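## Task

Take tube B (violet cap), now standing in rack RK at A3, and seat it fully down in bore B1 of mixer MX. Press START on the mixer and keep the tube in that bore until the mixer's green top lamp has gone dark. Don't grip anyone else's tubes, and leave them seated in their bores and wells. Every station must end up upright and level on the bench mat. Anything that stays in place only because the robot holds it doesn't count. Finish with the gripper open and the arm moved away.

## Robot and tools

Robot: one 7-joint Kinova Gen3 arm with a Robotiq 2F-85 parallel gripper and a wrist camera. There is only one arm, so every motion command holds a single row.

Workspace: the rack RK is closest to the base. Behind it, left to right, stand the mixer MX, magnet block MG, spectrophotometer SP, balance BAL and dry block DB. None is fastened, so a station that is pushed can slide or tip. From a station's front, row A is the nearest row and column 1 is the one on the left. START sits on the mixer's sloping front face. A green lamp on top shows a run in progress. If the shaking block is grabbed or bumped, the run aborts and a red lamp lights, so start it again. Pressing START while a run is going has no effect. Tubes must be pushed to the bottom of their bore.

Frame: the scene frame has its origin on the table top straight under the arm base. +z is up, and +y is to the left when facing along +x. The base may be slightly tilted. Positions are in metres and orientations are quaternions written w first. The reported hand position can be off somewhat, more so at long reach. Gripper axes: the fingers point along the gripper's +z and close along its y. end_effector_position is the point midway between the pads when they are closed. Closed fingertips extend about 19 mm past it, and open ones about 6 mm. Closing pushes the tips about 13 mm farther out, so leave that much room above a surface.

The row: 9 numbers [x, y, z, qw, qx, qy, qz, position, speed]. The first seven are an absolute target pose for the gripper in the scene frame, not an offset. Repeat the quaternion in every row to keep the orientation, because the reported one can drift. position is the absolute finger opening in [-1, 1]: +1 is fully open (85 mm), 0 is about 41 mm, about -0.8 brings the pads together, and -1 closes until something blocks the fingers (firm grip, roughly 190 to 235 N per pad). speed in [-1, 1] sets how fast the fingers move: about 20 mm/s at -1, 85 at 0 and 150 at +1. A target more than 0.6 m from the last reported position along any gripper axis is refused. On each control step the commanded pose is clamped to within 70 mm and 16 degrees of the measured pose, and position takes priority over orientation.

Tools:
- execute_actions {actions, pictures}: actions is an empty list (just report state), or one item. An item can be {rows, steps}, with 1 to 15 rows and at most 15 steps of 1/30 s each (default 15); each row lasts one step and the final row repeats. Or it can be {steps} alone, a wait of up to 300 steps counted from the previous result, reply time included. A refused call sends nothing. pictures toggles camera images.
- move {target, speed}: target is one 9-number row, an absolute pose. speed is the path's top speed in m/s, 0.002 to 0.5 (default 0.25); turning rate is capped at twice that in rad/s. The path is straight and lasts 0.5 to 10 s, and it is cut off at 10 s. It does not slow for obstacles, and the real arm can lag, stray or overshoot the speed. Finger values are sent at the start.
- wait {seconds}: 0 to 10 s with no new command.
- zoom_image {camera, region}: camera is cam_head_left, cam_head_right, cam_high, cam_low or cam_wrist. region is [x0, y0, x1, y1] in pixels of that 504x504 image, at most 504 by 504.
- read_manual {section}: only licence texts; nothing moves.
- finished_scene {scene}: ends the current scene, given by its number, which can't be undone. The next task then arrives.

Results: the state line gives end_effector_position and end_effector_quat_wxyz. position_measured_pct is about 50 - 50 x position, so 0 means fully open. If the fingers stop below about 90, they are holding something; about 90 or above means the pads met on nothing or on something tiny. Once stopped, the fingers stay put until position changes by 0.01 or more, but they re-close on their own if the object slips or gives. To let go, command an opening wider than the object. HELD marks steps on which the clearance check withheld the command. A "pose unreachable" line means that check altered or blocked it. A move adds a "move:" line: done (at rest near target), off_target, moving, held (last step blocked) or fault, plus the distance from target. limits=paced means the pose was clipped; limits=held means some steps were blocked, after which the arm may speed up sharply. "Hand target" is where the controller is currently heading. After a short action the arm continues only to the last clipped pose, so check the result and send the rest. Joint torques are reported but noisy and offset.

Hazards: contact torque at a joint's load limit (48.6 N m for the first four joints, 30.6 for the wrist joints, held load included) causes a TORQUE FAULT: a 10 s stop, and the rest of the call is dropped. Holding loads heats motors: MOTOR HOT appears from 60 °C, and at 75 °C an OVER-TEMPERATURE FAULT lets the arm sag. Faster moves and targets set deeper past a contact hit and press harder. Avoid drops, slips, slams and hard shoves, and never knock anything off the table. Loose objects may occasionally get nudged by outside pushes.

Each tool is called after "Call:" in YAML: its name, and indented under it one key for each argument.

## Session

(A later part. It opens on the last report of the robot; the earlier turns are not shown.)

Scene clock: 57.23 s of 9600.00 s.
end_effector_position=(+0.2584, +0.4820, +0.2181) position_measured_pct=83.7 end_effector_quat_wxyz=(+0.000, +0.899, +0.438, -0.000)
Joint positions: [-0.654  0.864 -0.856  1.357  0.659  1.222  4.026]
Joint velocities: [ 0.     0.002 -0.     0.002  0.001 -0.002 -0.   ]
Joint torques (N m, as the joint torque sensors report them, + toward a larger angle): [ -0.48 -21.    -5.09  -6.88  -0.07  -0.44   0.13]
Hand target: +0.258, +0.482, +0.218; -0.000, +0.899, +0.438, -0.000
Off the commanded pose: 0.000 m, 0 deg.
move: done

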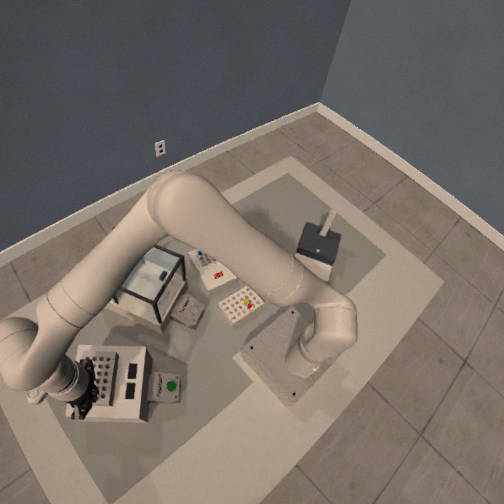

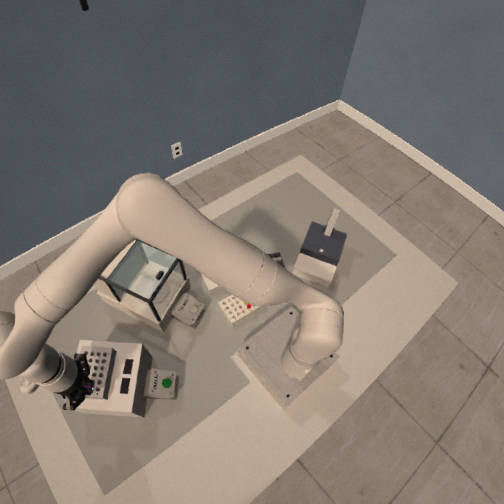

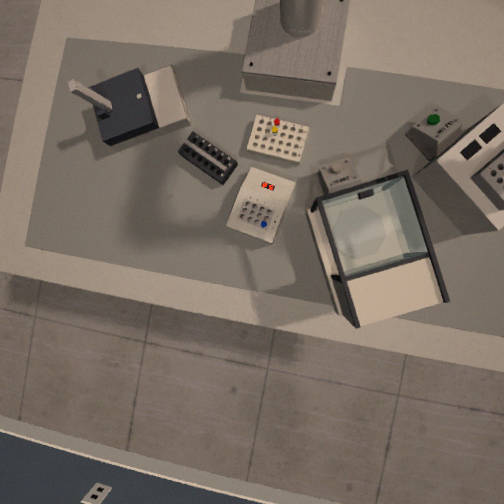

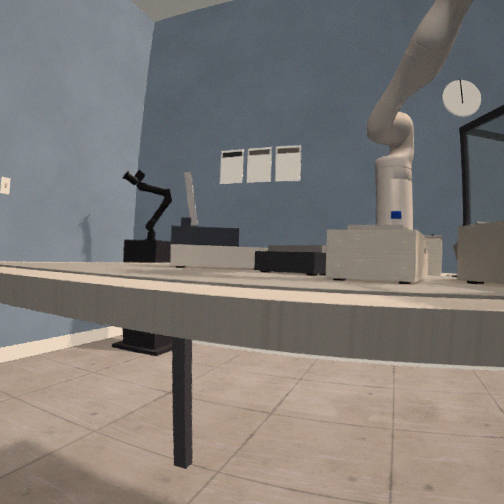

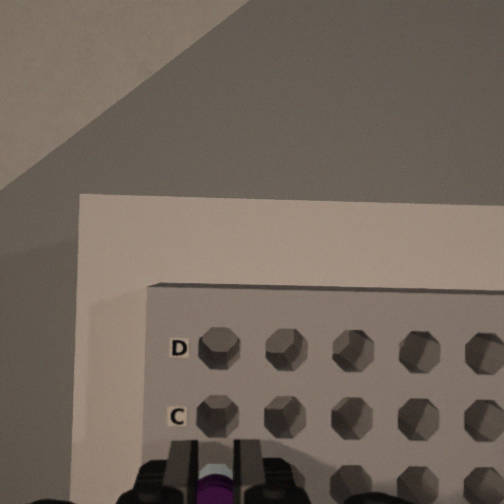

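Next: release, lift, close the fingers, and press the cap down.

Call:
move:
  target: [0.2584, 0.482, 0.218, 0, 0.8988, 0.4384, 0, -0.35, 0]
  speed: 0.01

Call:
move:
  target: [0.2584, 0.482, 0.25, 0, 0.8988, 0.4384, 0, -0.35, 0]
  speed: 0.05

Call:
move:
  target: [0.2575, 0.481, 0.245, 0, 0.8988, 0.4384, 0, -1, 0.5]
  speed: 0.02

Call:
move:
  target: [0.2575, 0.481, 0.222, 0, 0.8988, 0.4384, 0, -1, 0.5]
  speed: 0.01

Scene clock: 63.10 s of 9600.00 s.
end_effector_position=(+0.2584, +0.4820, +0.2180) position_measured_pct=67.5 end_effector_quat_wxyz=(-0.000, +0.899, +0.438, +0.000)
Joint positions: [-0.654  0.864 -0.856  1.358  0.659  1.222  4.026]
Joint velocities: [-0.    -0.    -0.001  0.    -0.001  0.    -0.003]
Joint torques (N m, as the joint torque sensors report them, + toward a larger angle): [ -0.1  -20.79  -4.61  -6.32  -0.08  -0.24   0.16]
Hand target: +0.258, +0.482, +0.218; -0.000, +0.899, +0.438, -0.000
Off the commanded pose: 0.000 m, 0 deg.
move: done

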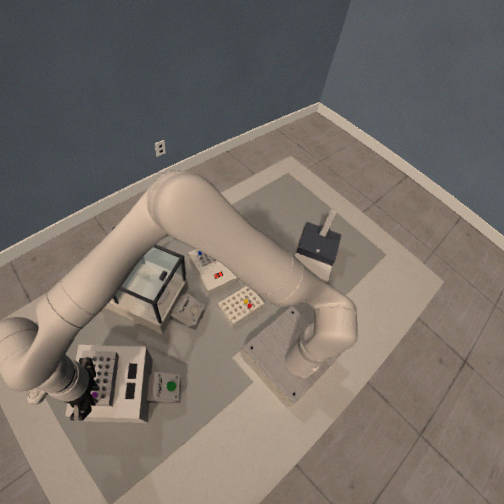

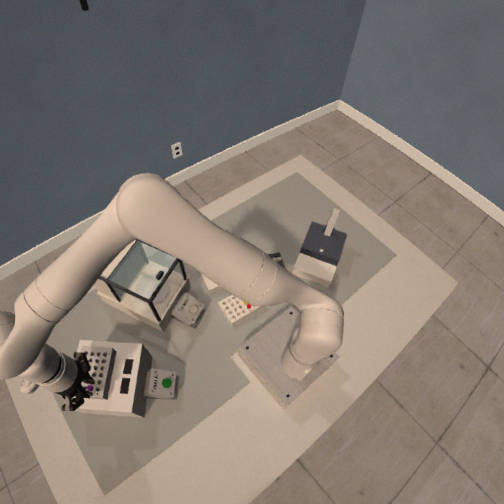

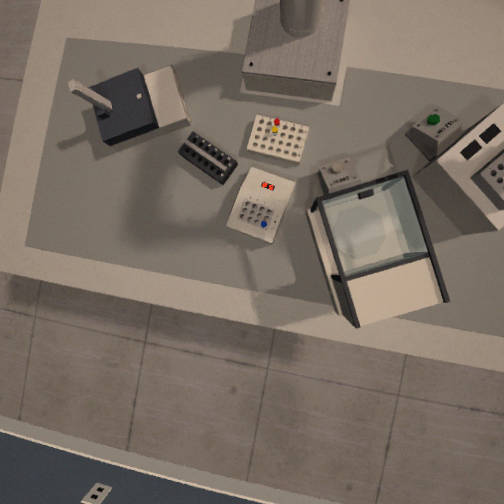

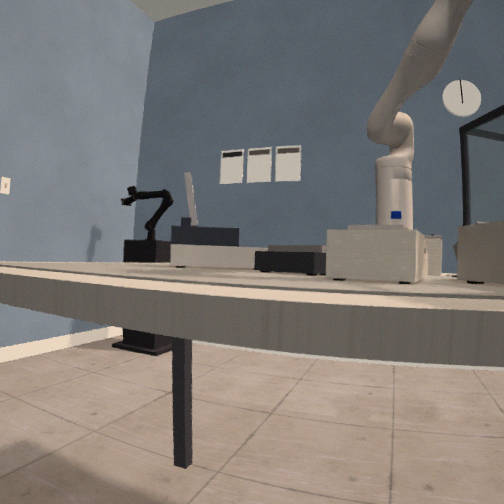

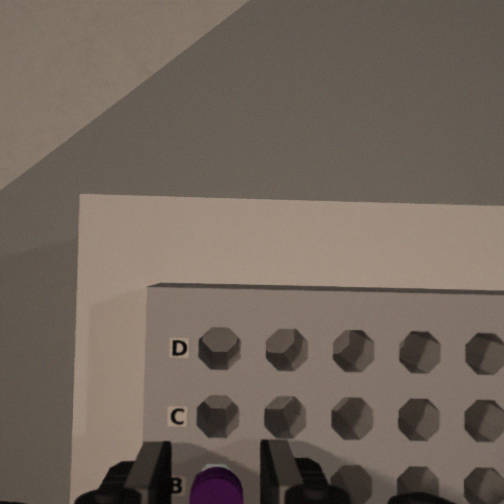

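Scene clock: 64.07 s of 9600.00 s.
end_effector_position=(+0.2584, +0.4820, +0.2499) position_measured_pct=67.5 end_effector_quat_wxyz=(+0.000, +0.899, +0.438, +0.000)
Joint positions: [-0.652  0.828 -0.874  1.314  0.63   1.29   4.051]
Joint velocities: [ 0.    -0.002 -0.001 -0.003 -0.     0.002  0.001]
Joint torques (N m, as the joint torque sensors report them, + toward a larger angle): [ -0.02 -20.11  -4.3   -6.93  -0.04  -0.44   0.19]
Hand target: +0.258, +0.482, +0.250; +0.000, +0.899, +0.438, +0.000
Off the commanded pose: 0.000 m, 0 deg.
move: done

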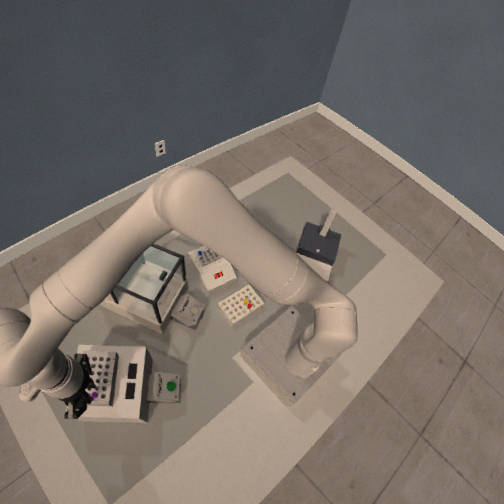

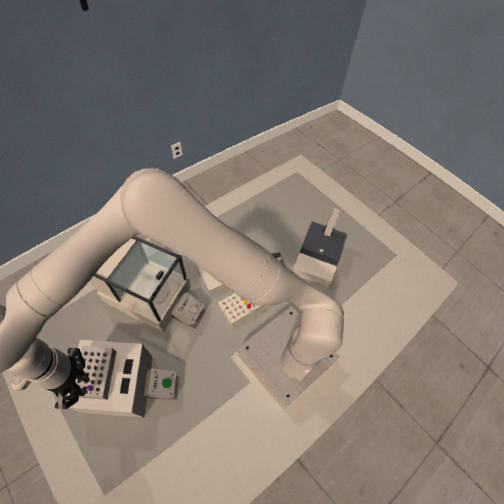

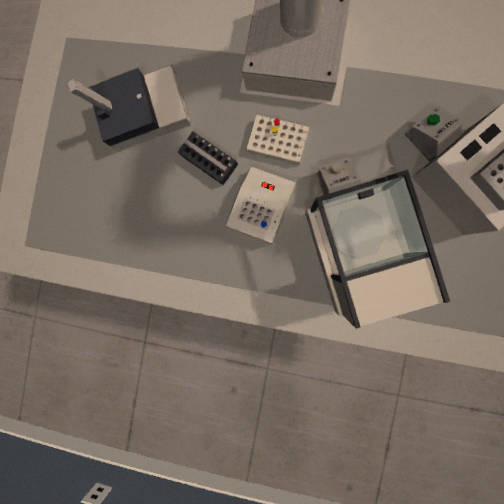

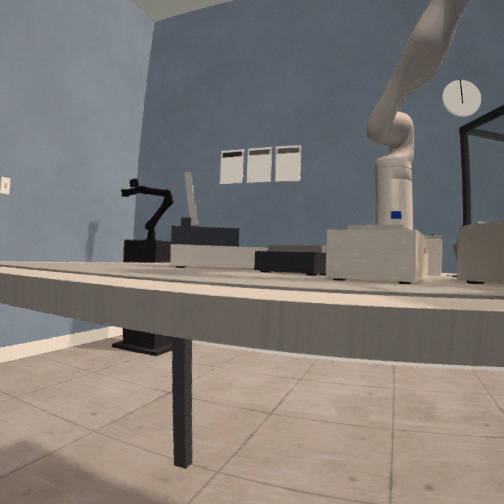

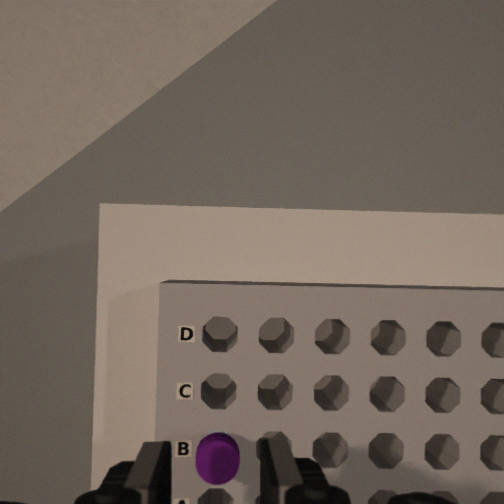

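Scene clock: 64.77 s of 9600.00 s.
end_effector_position=(+0.2575, +0.4810, +0.2451) position_measured_pct=91.7 end_effector_quat_wxyz=(-0.000, +0.899, +0.438, -0.000)
Joint positions: [-0.65   0.831 -0.872  1.326  0.634  1.277  4.045]
Joint velocities: [-0.     0.001  0.     0.003  0.001 -0.002  0.   ]
Joint torques (N m, as the joint torque sensors report them, + toward a larger angle): [ -0.19 -20.91  -4.7   -6.8    0.18  -0.1    0.13]
Hand target: +0.257, +0.481, +0.245; -0.000, +0.899, +0.438, -0.000
Off the commanded pose: 0.000 m, 0 deg.
move: done

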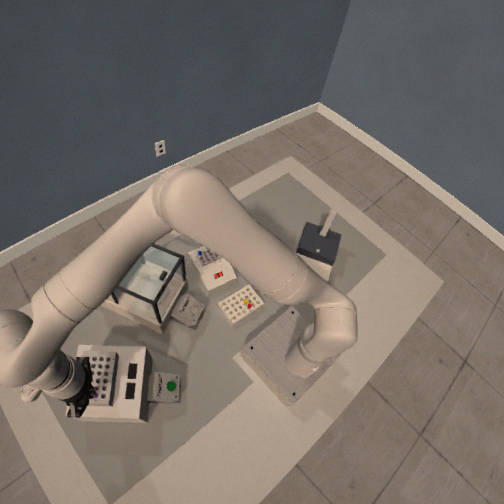

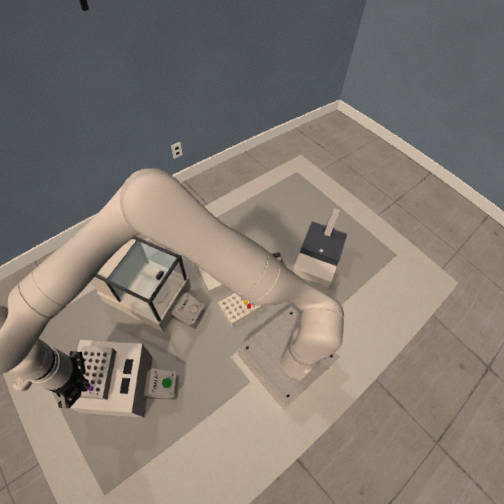

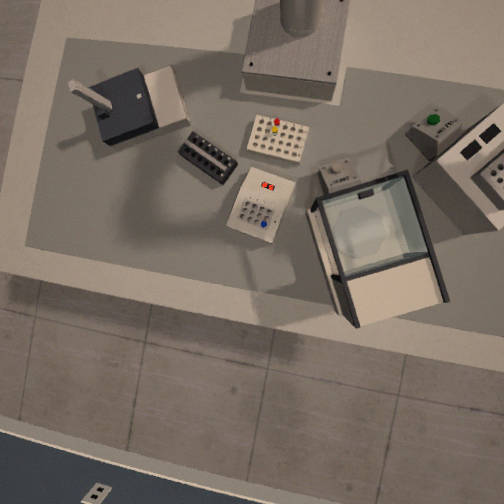

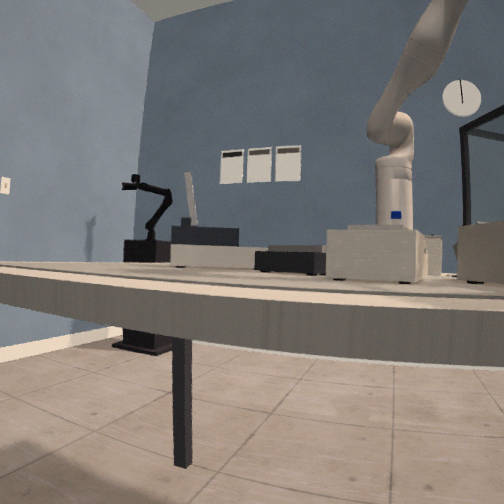

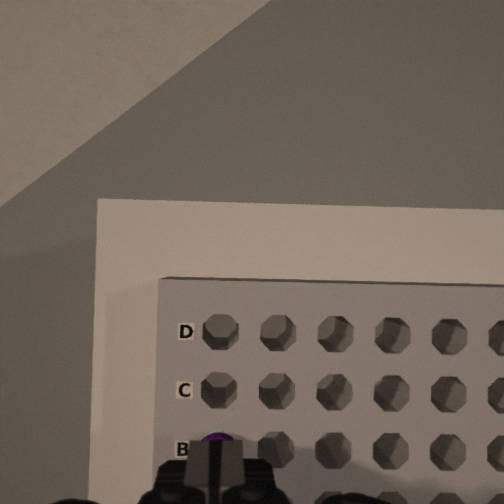

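Scene clock: 67.30 s of 9600.00 s.
end_effector_position=(+0.2575, +0.4822, +0.2282) position_measured_pct=91.7 end_effector_quat_wxyz=(-0.002, +0.899, +0.438, +0.004)
Joint positions: [-0.651  0.848 -0.864  1.356  0.655  1.232  4.027]
Joint velocities: [ 0.001 -0.    -0.003  0.002  0.    -0.001 -0.002]
Joint torques (N m, as the joint torque sensors report them, + toward a larger angle): [ -1.11 -12.23  -2.46  -4.77   0.79  -2.03   0.07]
Hand target: +0.257, +0.481, +0.222; -0.000, +0.899, +0.438, -0.000
Off the commanded pose: 0.006 m, 0 deg.
move: off_target

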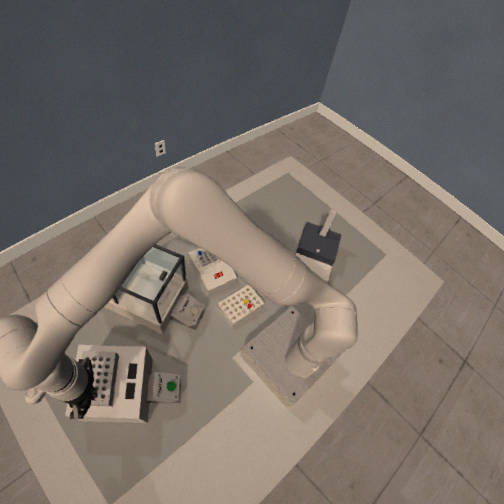

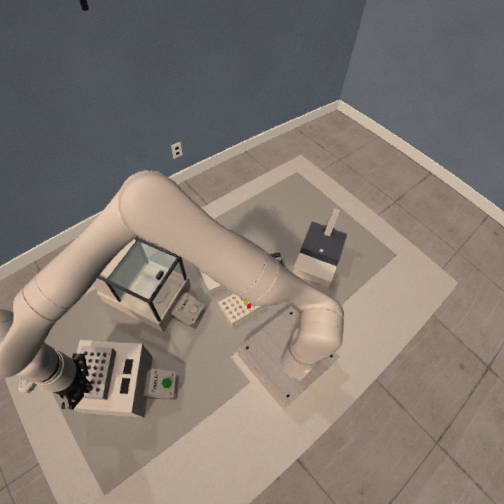

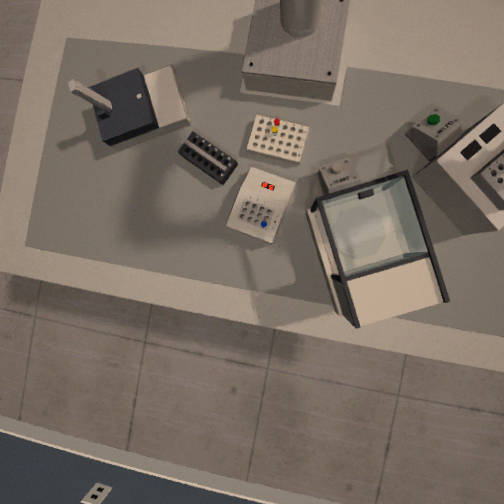

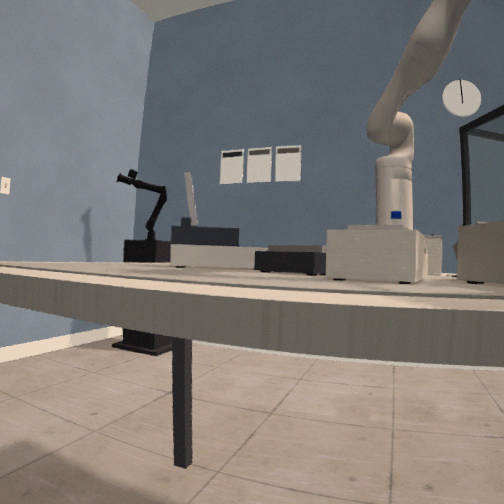

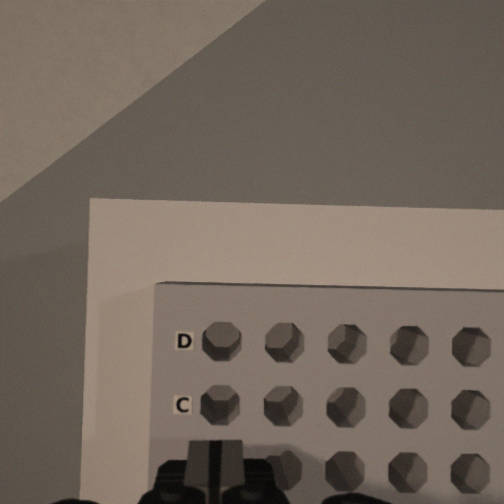

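Call:
move:
  target: [0.2575, 0.482, 0.30, 0, 0.8988, 0.4384, 0, -1, 0]
  speed: 0.1

Scene clock: 76.17 s of 9600.00 s.
end_effector_position=(+0.2576, +0.4819, +0.2999) position_measured_pct=91.7 end_effector_quat_wxyz=(+0.000, +0.899, +0.438, +0.000)
Joint positions: [-0.656  0.778 -0.897  1.23   0.591  1.404  4.085]
Joint velocities: [-0.001 -0.001 -0.001 -0.003 -0.001  0.004  0.002]
Joint torques (N m, as the joint torque sensors report them, + toward a larger angle): [ -0.48 -20.25  -3.75  -7.15   0.01  -0.26   0.23]
Hand target: +0.258, +0.482, +0.300; +0.000, +0.899, +0.438, +0.000
Off the commanded pose: 0.000 m, 0 deg.
move: done

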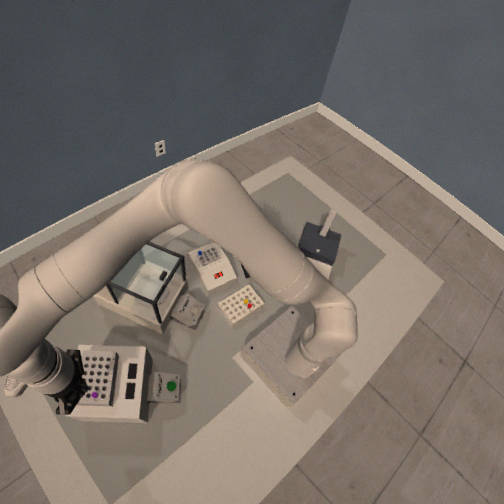

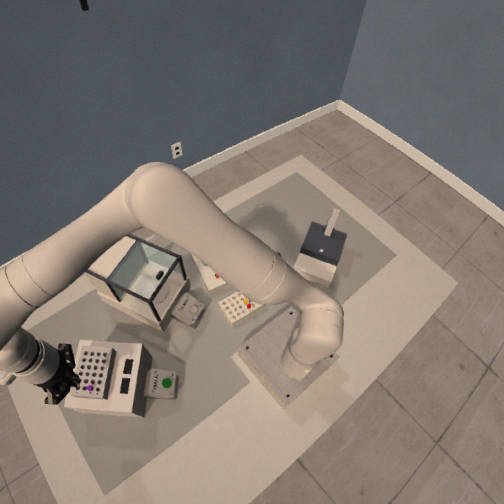

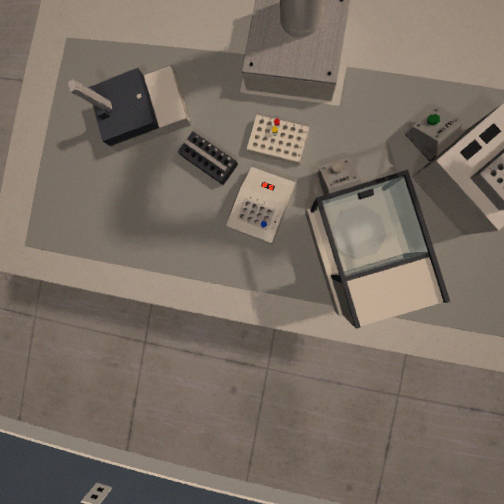

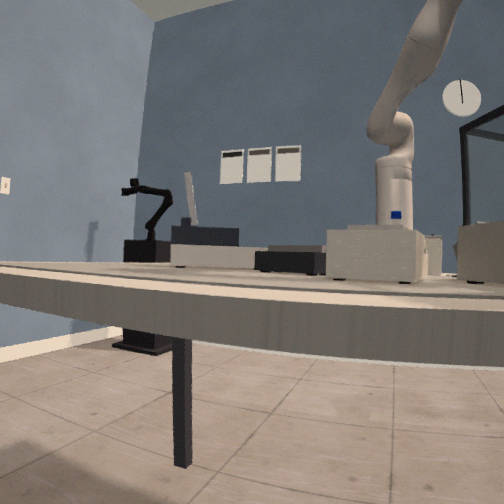

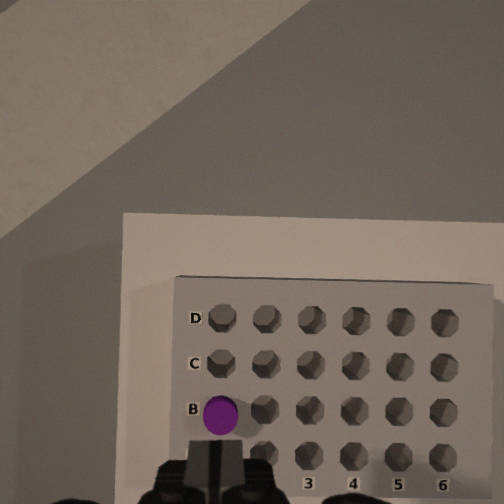

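Call:
move:
  target: [0.185, 0.322, 0.30, 0, 0.8988, 0.4384, 0, -1, 0]
  speed: 0.15

Call:
move:
  target: [0.185, 0.322, 0.17, 0, 0.8988, 0.4384, 0, -1, 0]
  speed: 0.1

Scene clock: 80.00 s of 9600.00 s.
end_effector_position=(+0.1846, +0.3222, +0.2995) position_measured_pct=91.7 end_effector_quat_wxyz=(+0.000, +0.898, +0.439, -0.000)
Joint positions: [-0.311  0.428 -1.058  1.847  0.414  1.12   4.069]
Joint velocities: [ 0.012 -0.01  -0.001  0.003 -0.002 -0.003  0.002]
Joint torques (N m, as the joint torque sensors report them, + toward a larger angle): [ -0.49 -11.08  -2.47  -6.98  -0.21  -0.06   0.24]
Hand target: +0.185, +0.322, +0.300; +0.000, +0.899, +0.439, -0.000
Off the commanded pose: 0.001 m, 0 deg.
move: done

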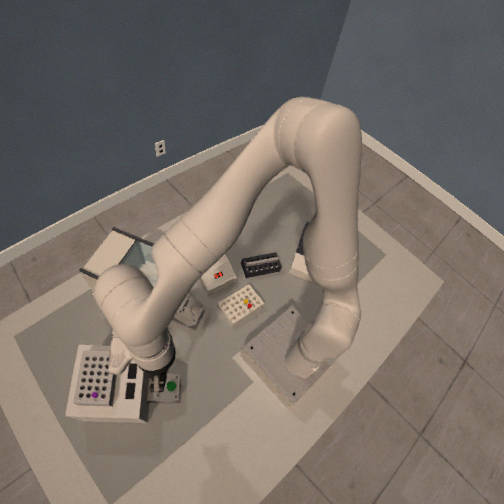

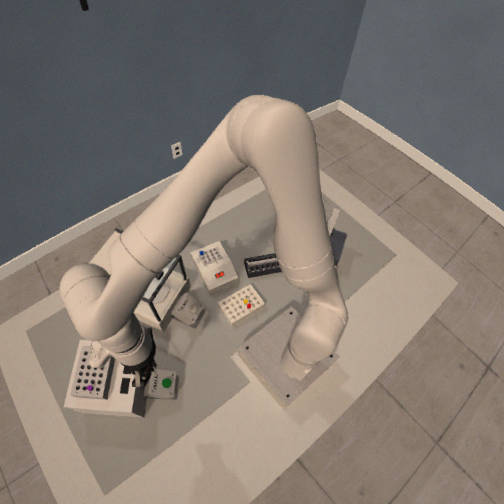

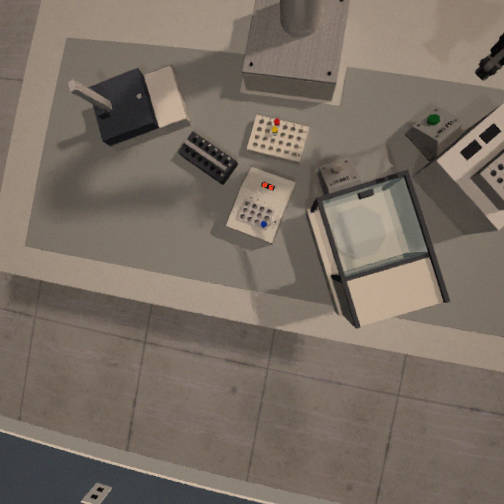

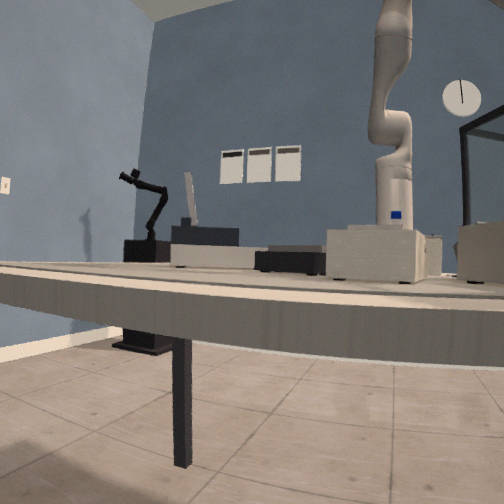

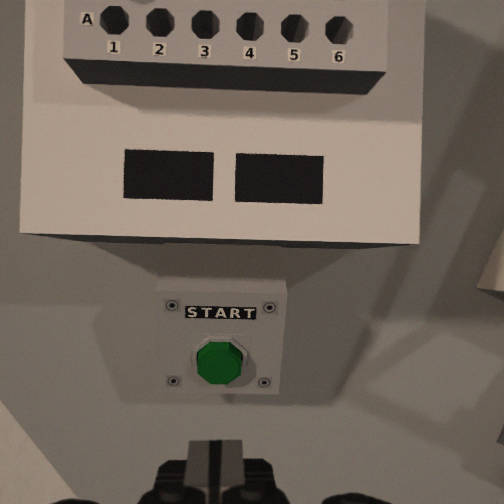

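Scene clock: 81.73 s of 9600.00 s.
end_effector_position=(+0.1849, +0.3222, +0.1702) position_measured_pct=91.7 end_effector_quat_wxyz=(-0.001, +0.899, +0.439, -0.000)
Joint positions: [-0.476  0.64  -0.867  2.039  0.695  0.793  3.822]
Joint velocities: [-0.004  0.004  0.001  0.002  0.003 -0.002 -0.003]
Joint torques (N m, as the joint torque sensors report them, + toward a larger angle): [ -0.24 -14.26  -3.19  -5.17  -0.14  -0.35  -0.31]
Hand target: +0.185, +0.322, +0.170; -0.001, +0.899, +0.439, -0.000
Off the commanded pose: 0.000 m, 0 deg.
move: done

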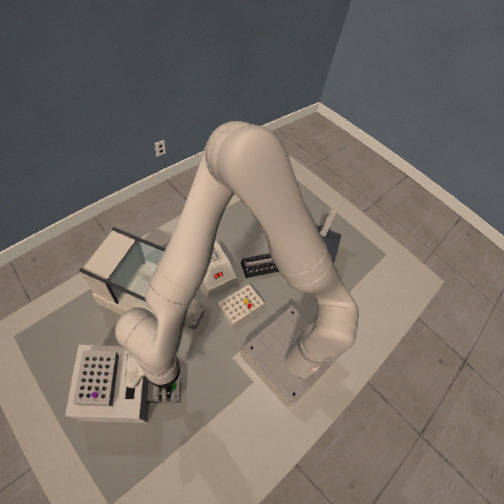

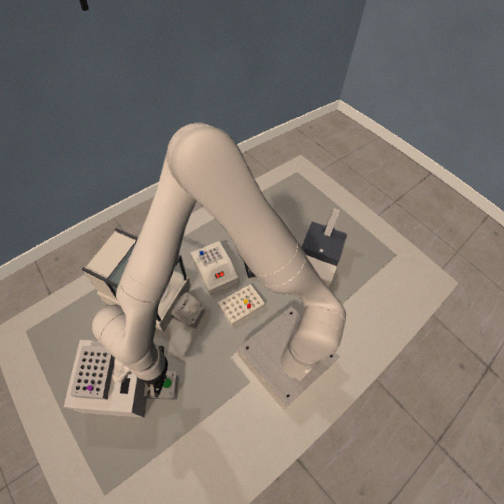

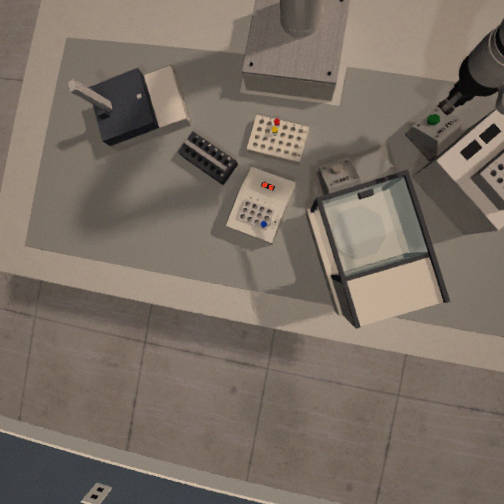

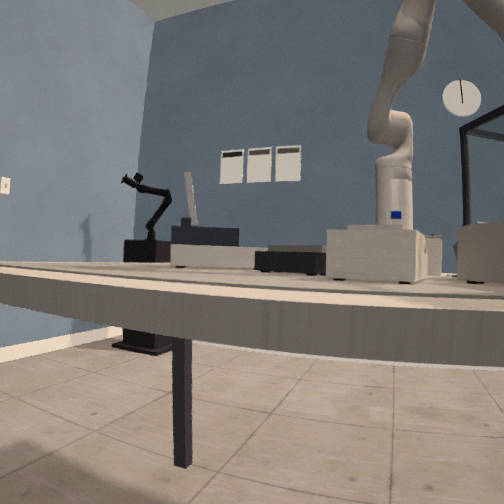

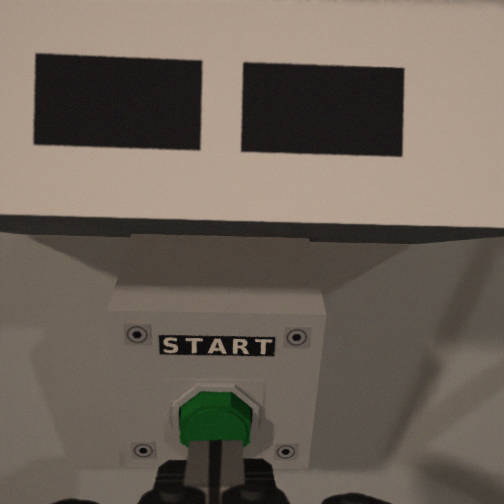

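Call:
move:
  target: [0.1825, 0.319, 0.125, 0, 0.8988, 0.4384, 0, -1, 0]
  speed: 0.06

Call:
move:
  target: [0.1825, 0.319, 0.104, 0, 0.8988, 0.4384, 0, -1, 0]
  speed: 0.012

Call:
move:
  target: [0.175, 0.30, 0.25, 0, 0.8988, 0.4384, 0, -1, 0]
  speed: 0.1

Scene clock: 86.90 s of 9600.00 s.
end_effector_position=(+0.1826, +0.3190, +0.1252) position_measured_pct=91.7 end_effector_quat_wxyz=(-0.000, +0.899, +0.438, -0.000)
Joint positions: [-0.548  0.719 -0.768  2.088  0.823  0.677  3.708]
Joint velocities: [-0.006  0.005  0.003  0.003  0.006 -0.004 -0.003]
Joint torques (N m, as the joint torque sensors report them, + toward a larger angle): [ -0.42 -14.51  -2.49  -3.88  -0.28  -0.19   0.16]
Hand target: +0.182, +0.319, +0.125; -0.000, +0.899, +0.438, -0.000
Off the commanded pose: 0.000 m, 0 deg.
move: done

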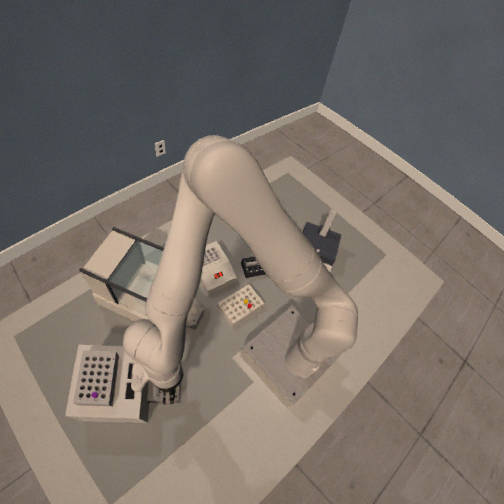

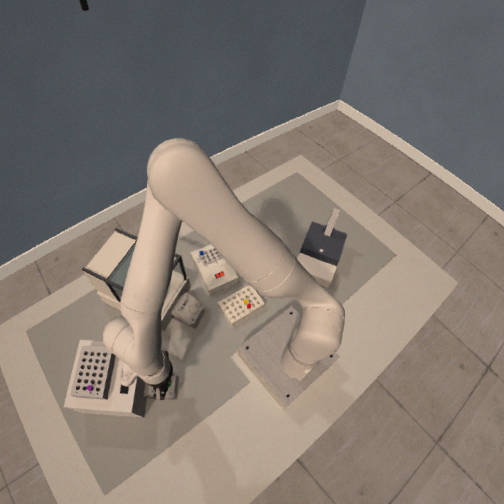

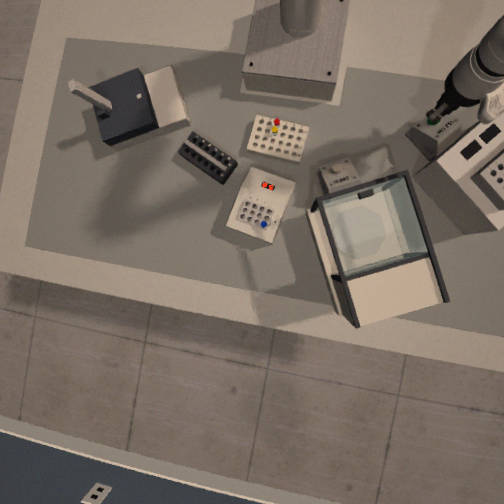

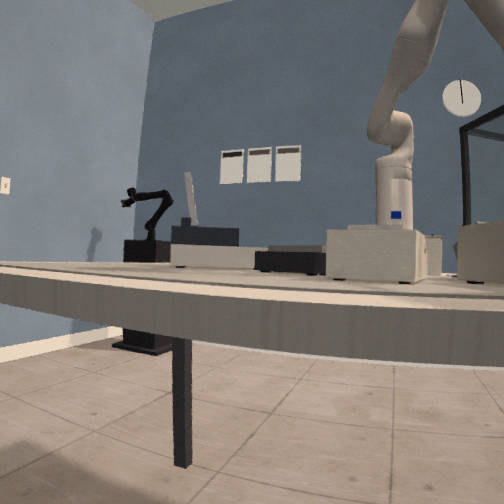

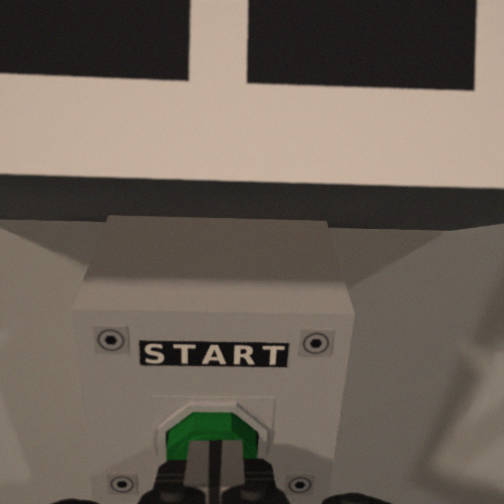

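Scene clock: 88.90 s of 9600.00 s.
end_effector_position=(+0.1814, +0.3186, +0.1112) position_measured_pct=91.7 end_effector_quat_wxyz=(+0.001, +0.898, +0.440, +0.005)
Joint positions: [-0.583  0.741 -0.729  2.106  0.882  0.637  3.651]
Joint velocities: [-0.001  0.    -0.002  0.002  0.005 -0.001 -0.005]
Joint torques (N m, as the joint torque sensors report them, + toward a larger angle): [ 0.71  2.08  3.81 -7.89  3.37 -4.43  0.23]
Hand target: +0.182, +0.319, +0.104; -0.000, +0.899, +0.438, -0.000
Off the commanded pose: 0.007 m, 1 deg.
move: off_target

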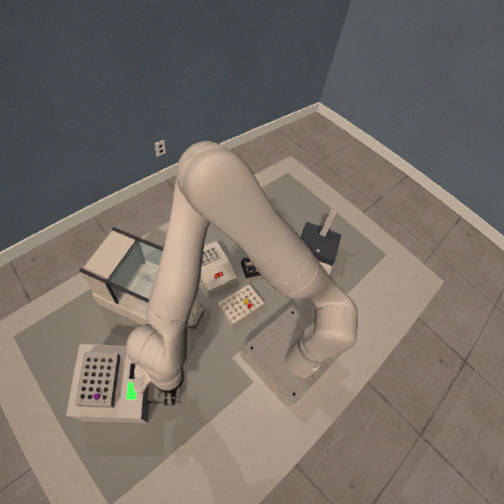

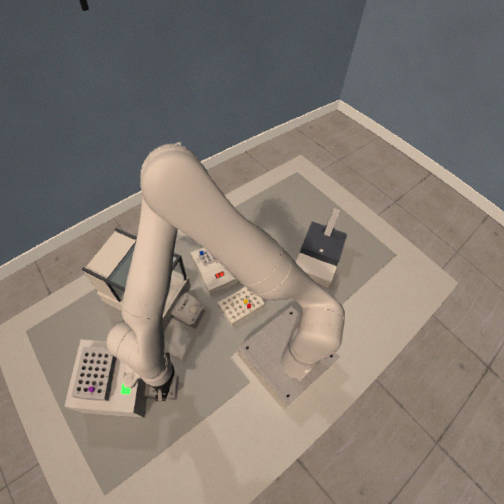

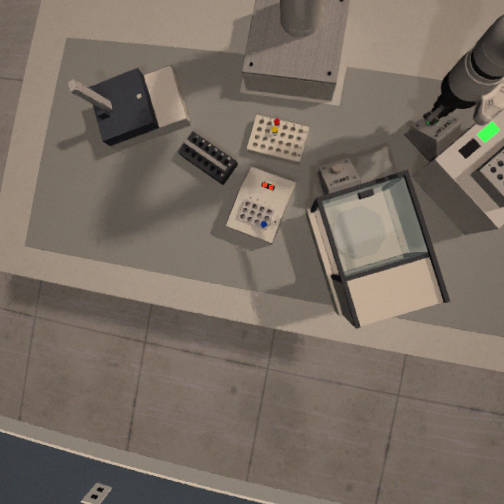

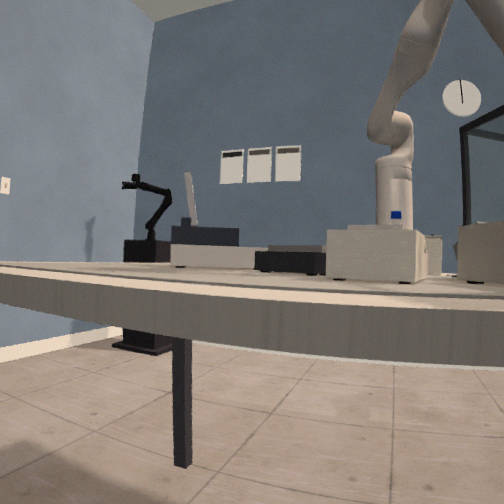

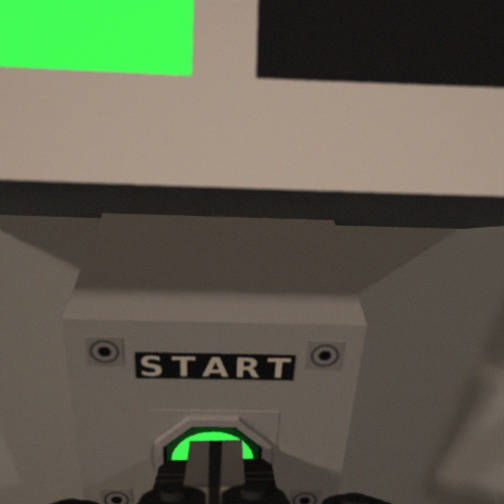

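Scene clock: 90.73 s of 9600.00 s.
end_effector_position=(+0.1752, +0.2998, +0.2497) position_measured_pct=91.7 end_effector_quat_wxyz=(+0.001, +0.899, +0.438, +0.000)
Joint positions: [-0.324  0.451 -1.018  2.008  0.477  0.951  3.999]
Joint velocities: [ 0.006 -0.005 -0.001 -0.002 -0.003  0.002  0.004]
Joint torques (N m, as the joint torque sensors report them, + toward a larger angle): [  0.11 -10.94  -3.21  -6.27   0.02  -0.19  -0.13]
Hand target: +0.175, +0.300, +0.250; +0.001, +0.899, +0.438, +0.001
Off the commanded pose: 0.000 m, 0 deg.
move: done

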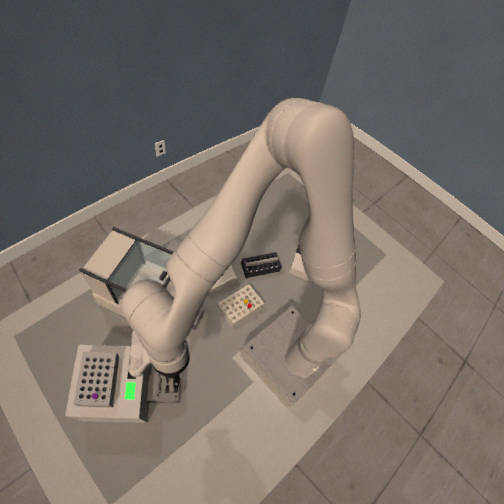

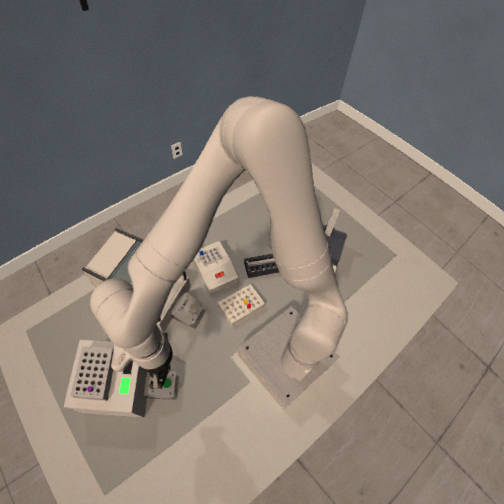

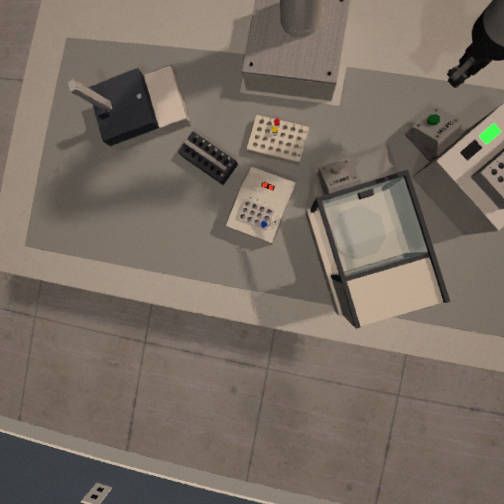

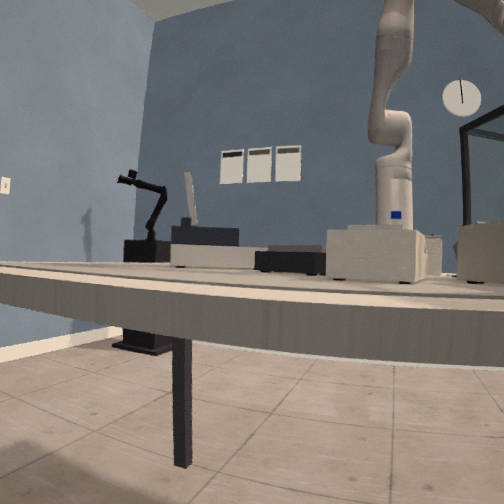

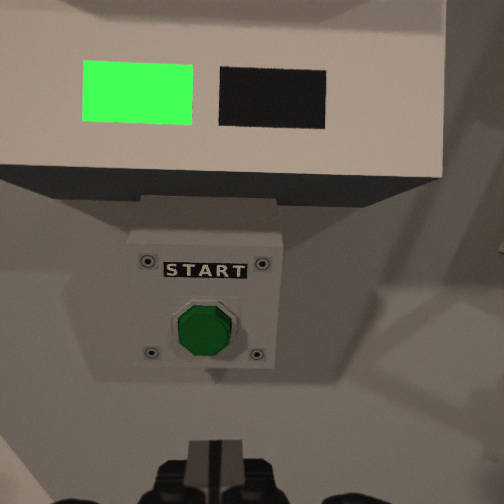

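Call:
wait:
  seconds: 8

Scene clock: 99.83 s of 9600.00 s.
end_effector_position=(+0.1754, +0.2997, +0.2499) position_measured_pct=91.7 end_effector_quat_wxyz=(+0.001, +0.899, +0.438, +0.001)
Joint positions: [-0.323  0.45  -1.018  2.007  0.477  0.952  3.999]
Joint velocities: [ 0.  0. -0.  0.  0. -0.  0.]
Joint torques (N m, as the joint torque sensors report them, + toward a larger angle): [ -0.46 -10.98  -2.31  -6.4    0.12  -0.35   0.12]
Hand target: +0.175, +0.300, +0.250; +0.001, +0.899, +0.438, +0.001
Off the commanded pose: 0.001 m, 0 deg.
Steps of this call (steps 1 to 273: nothing new was sent). Readings (end_effector_position | what the end effector reports):
1: (+0.1753, +0.2998, +0.2498) | position_measured_pct=91.7
2: (+0.1753, +0.2998, +0.2498) | position_measured_pct=91.7
4: (+0.1754, +0.2998, +0.2498) | position_measured_pct=91.7
8: (+0.1754, +0.2997, +0.2499) | position_measured_pct=91.7
273: the state above

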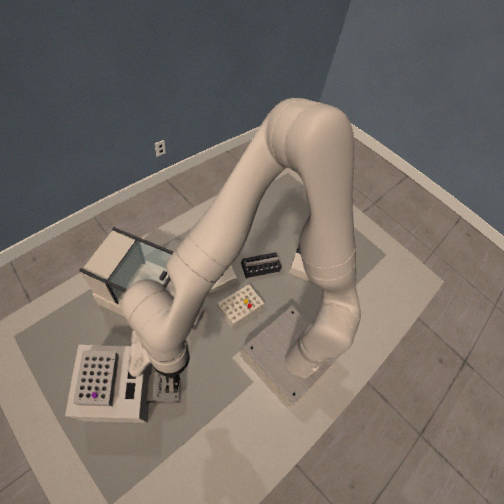

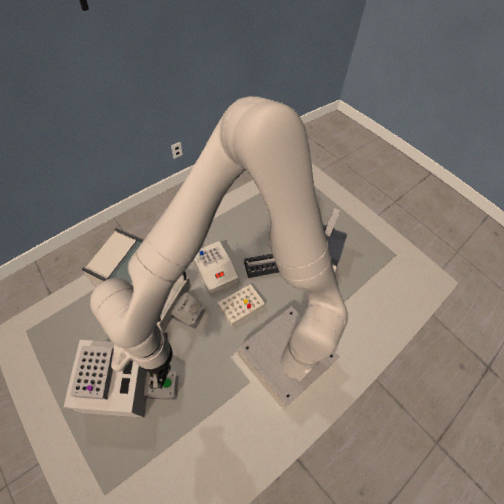

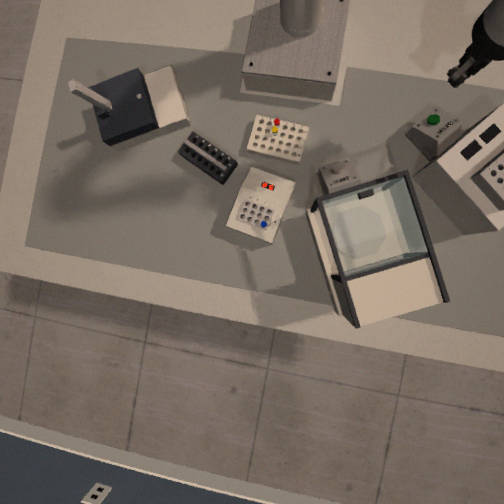

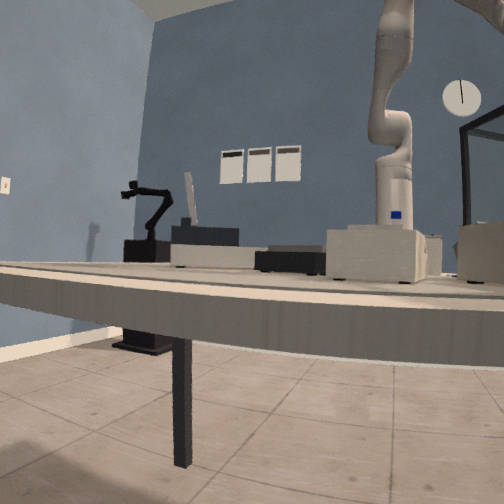

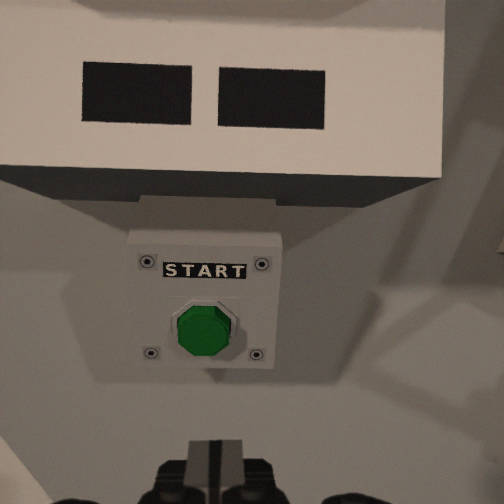

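The green lamp is off, the red lamp isn't lit, and the tube is still in its bore.

Call:
finished_scene:
  scene: 2

The scene is finished: the task was done.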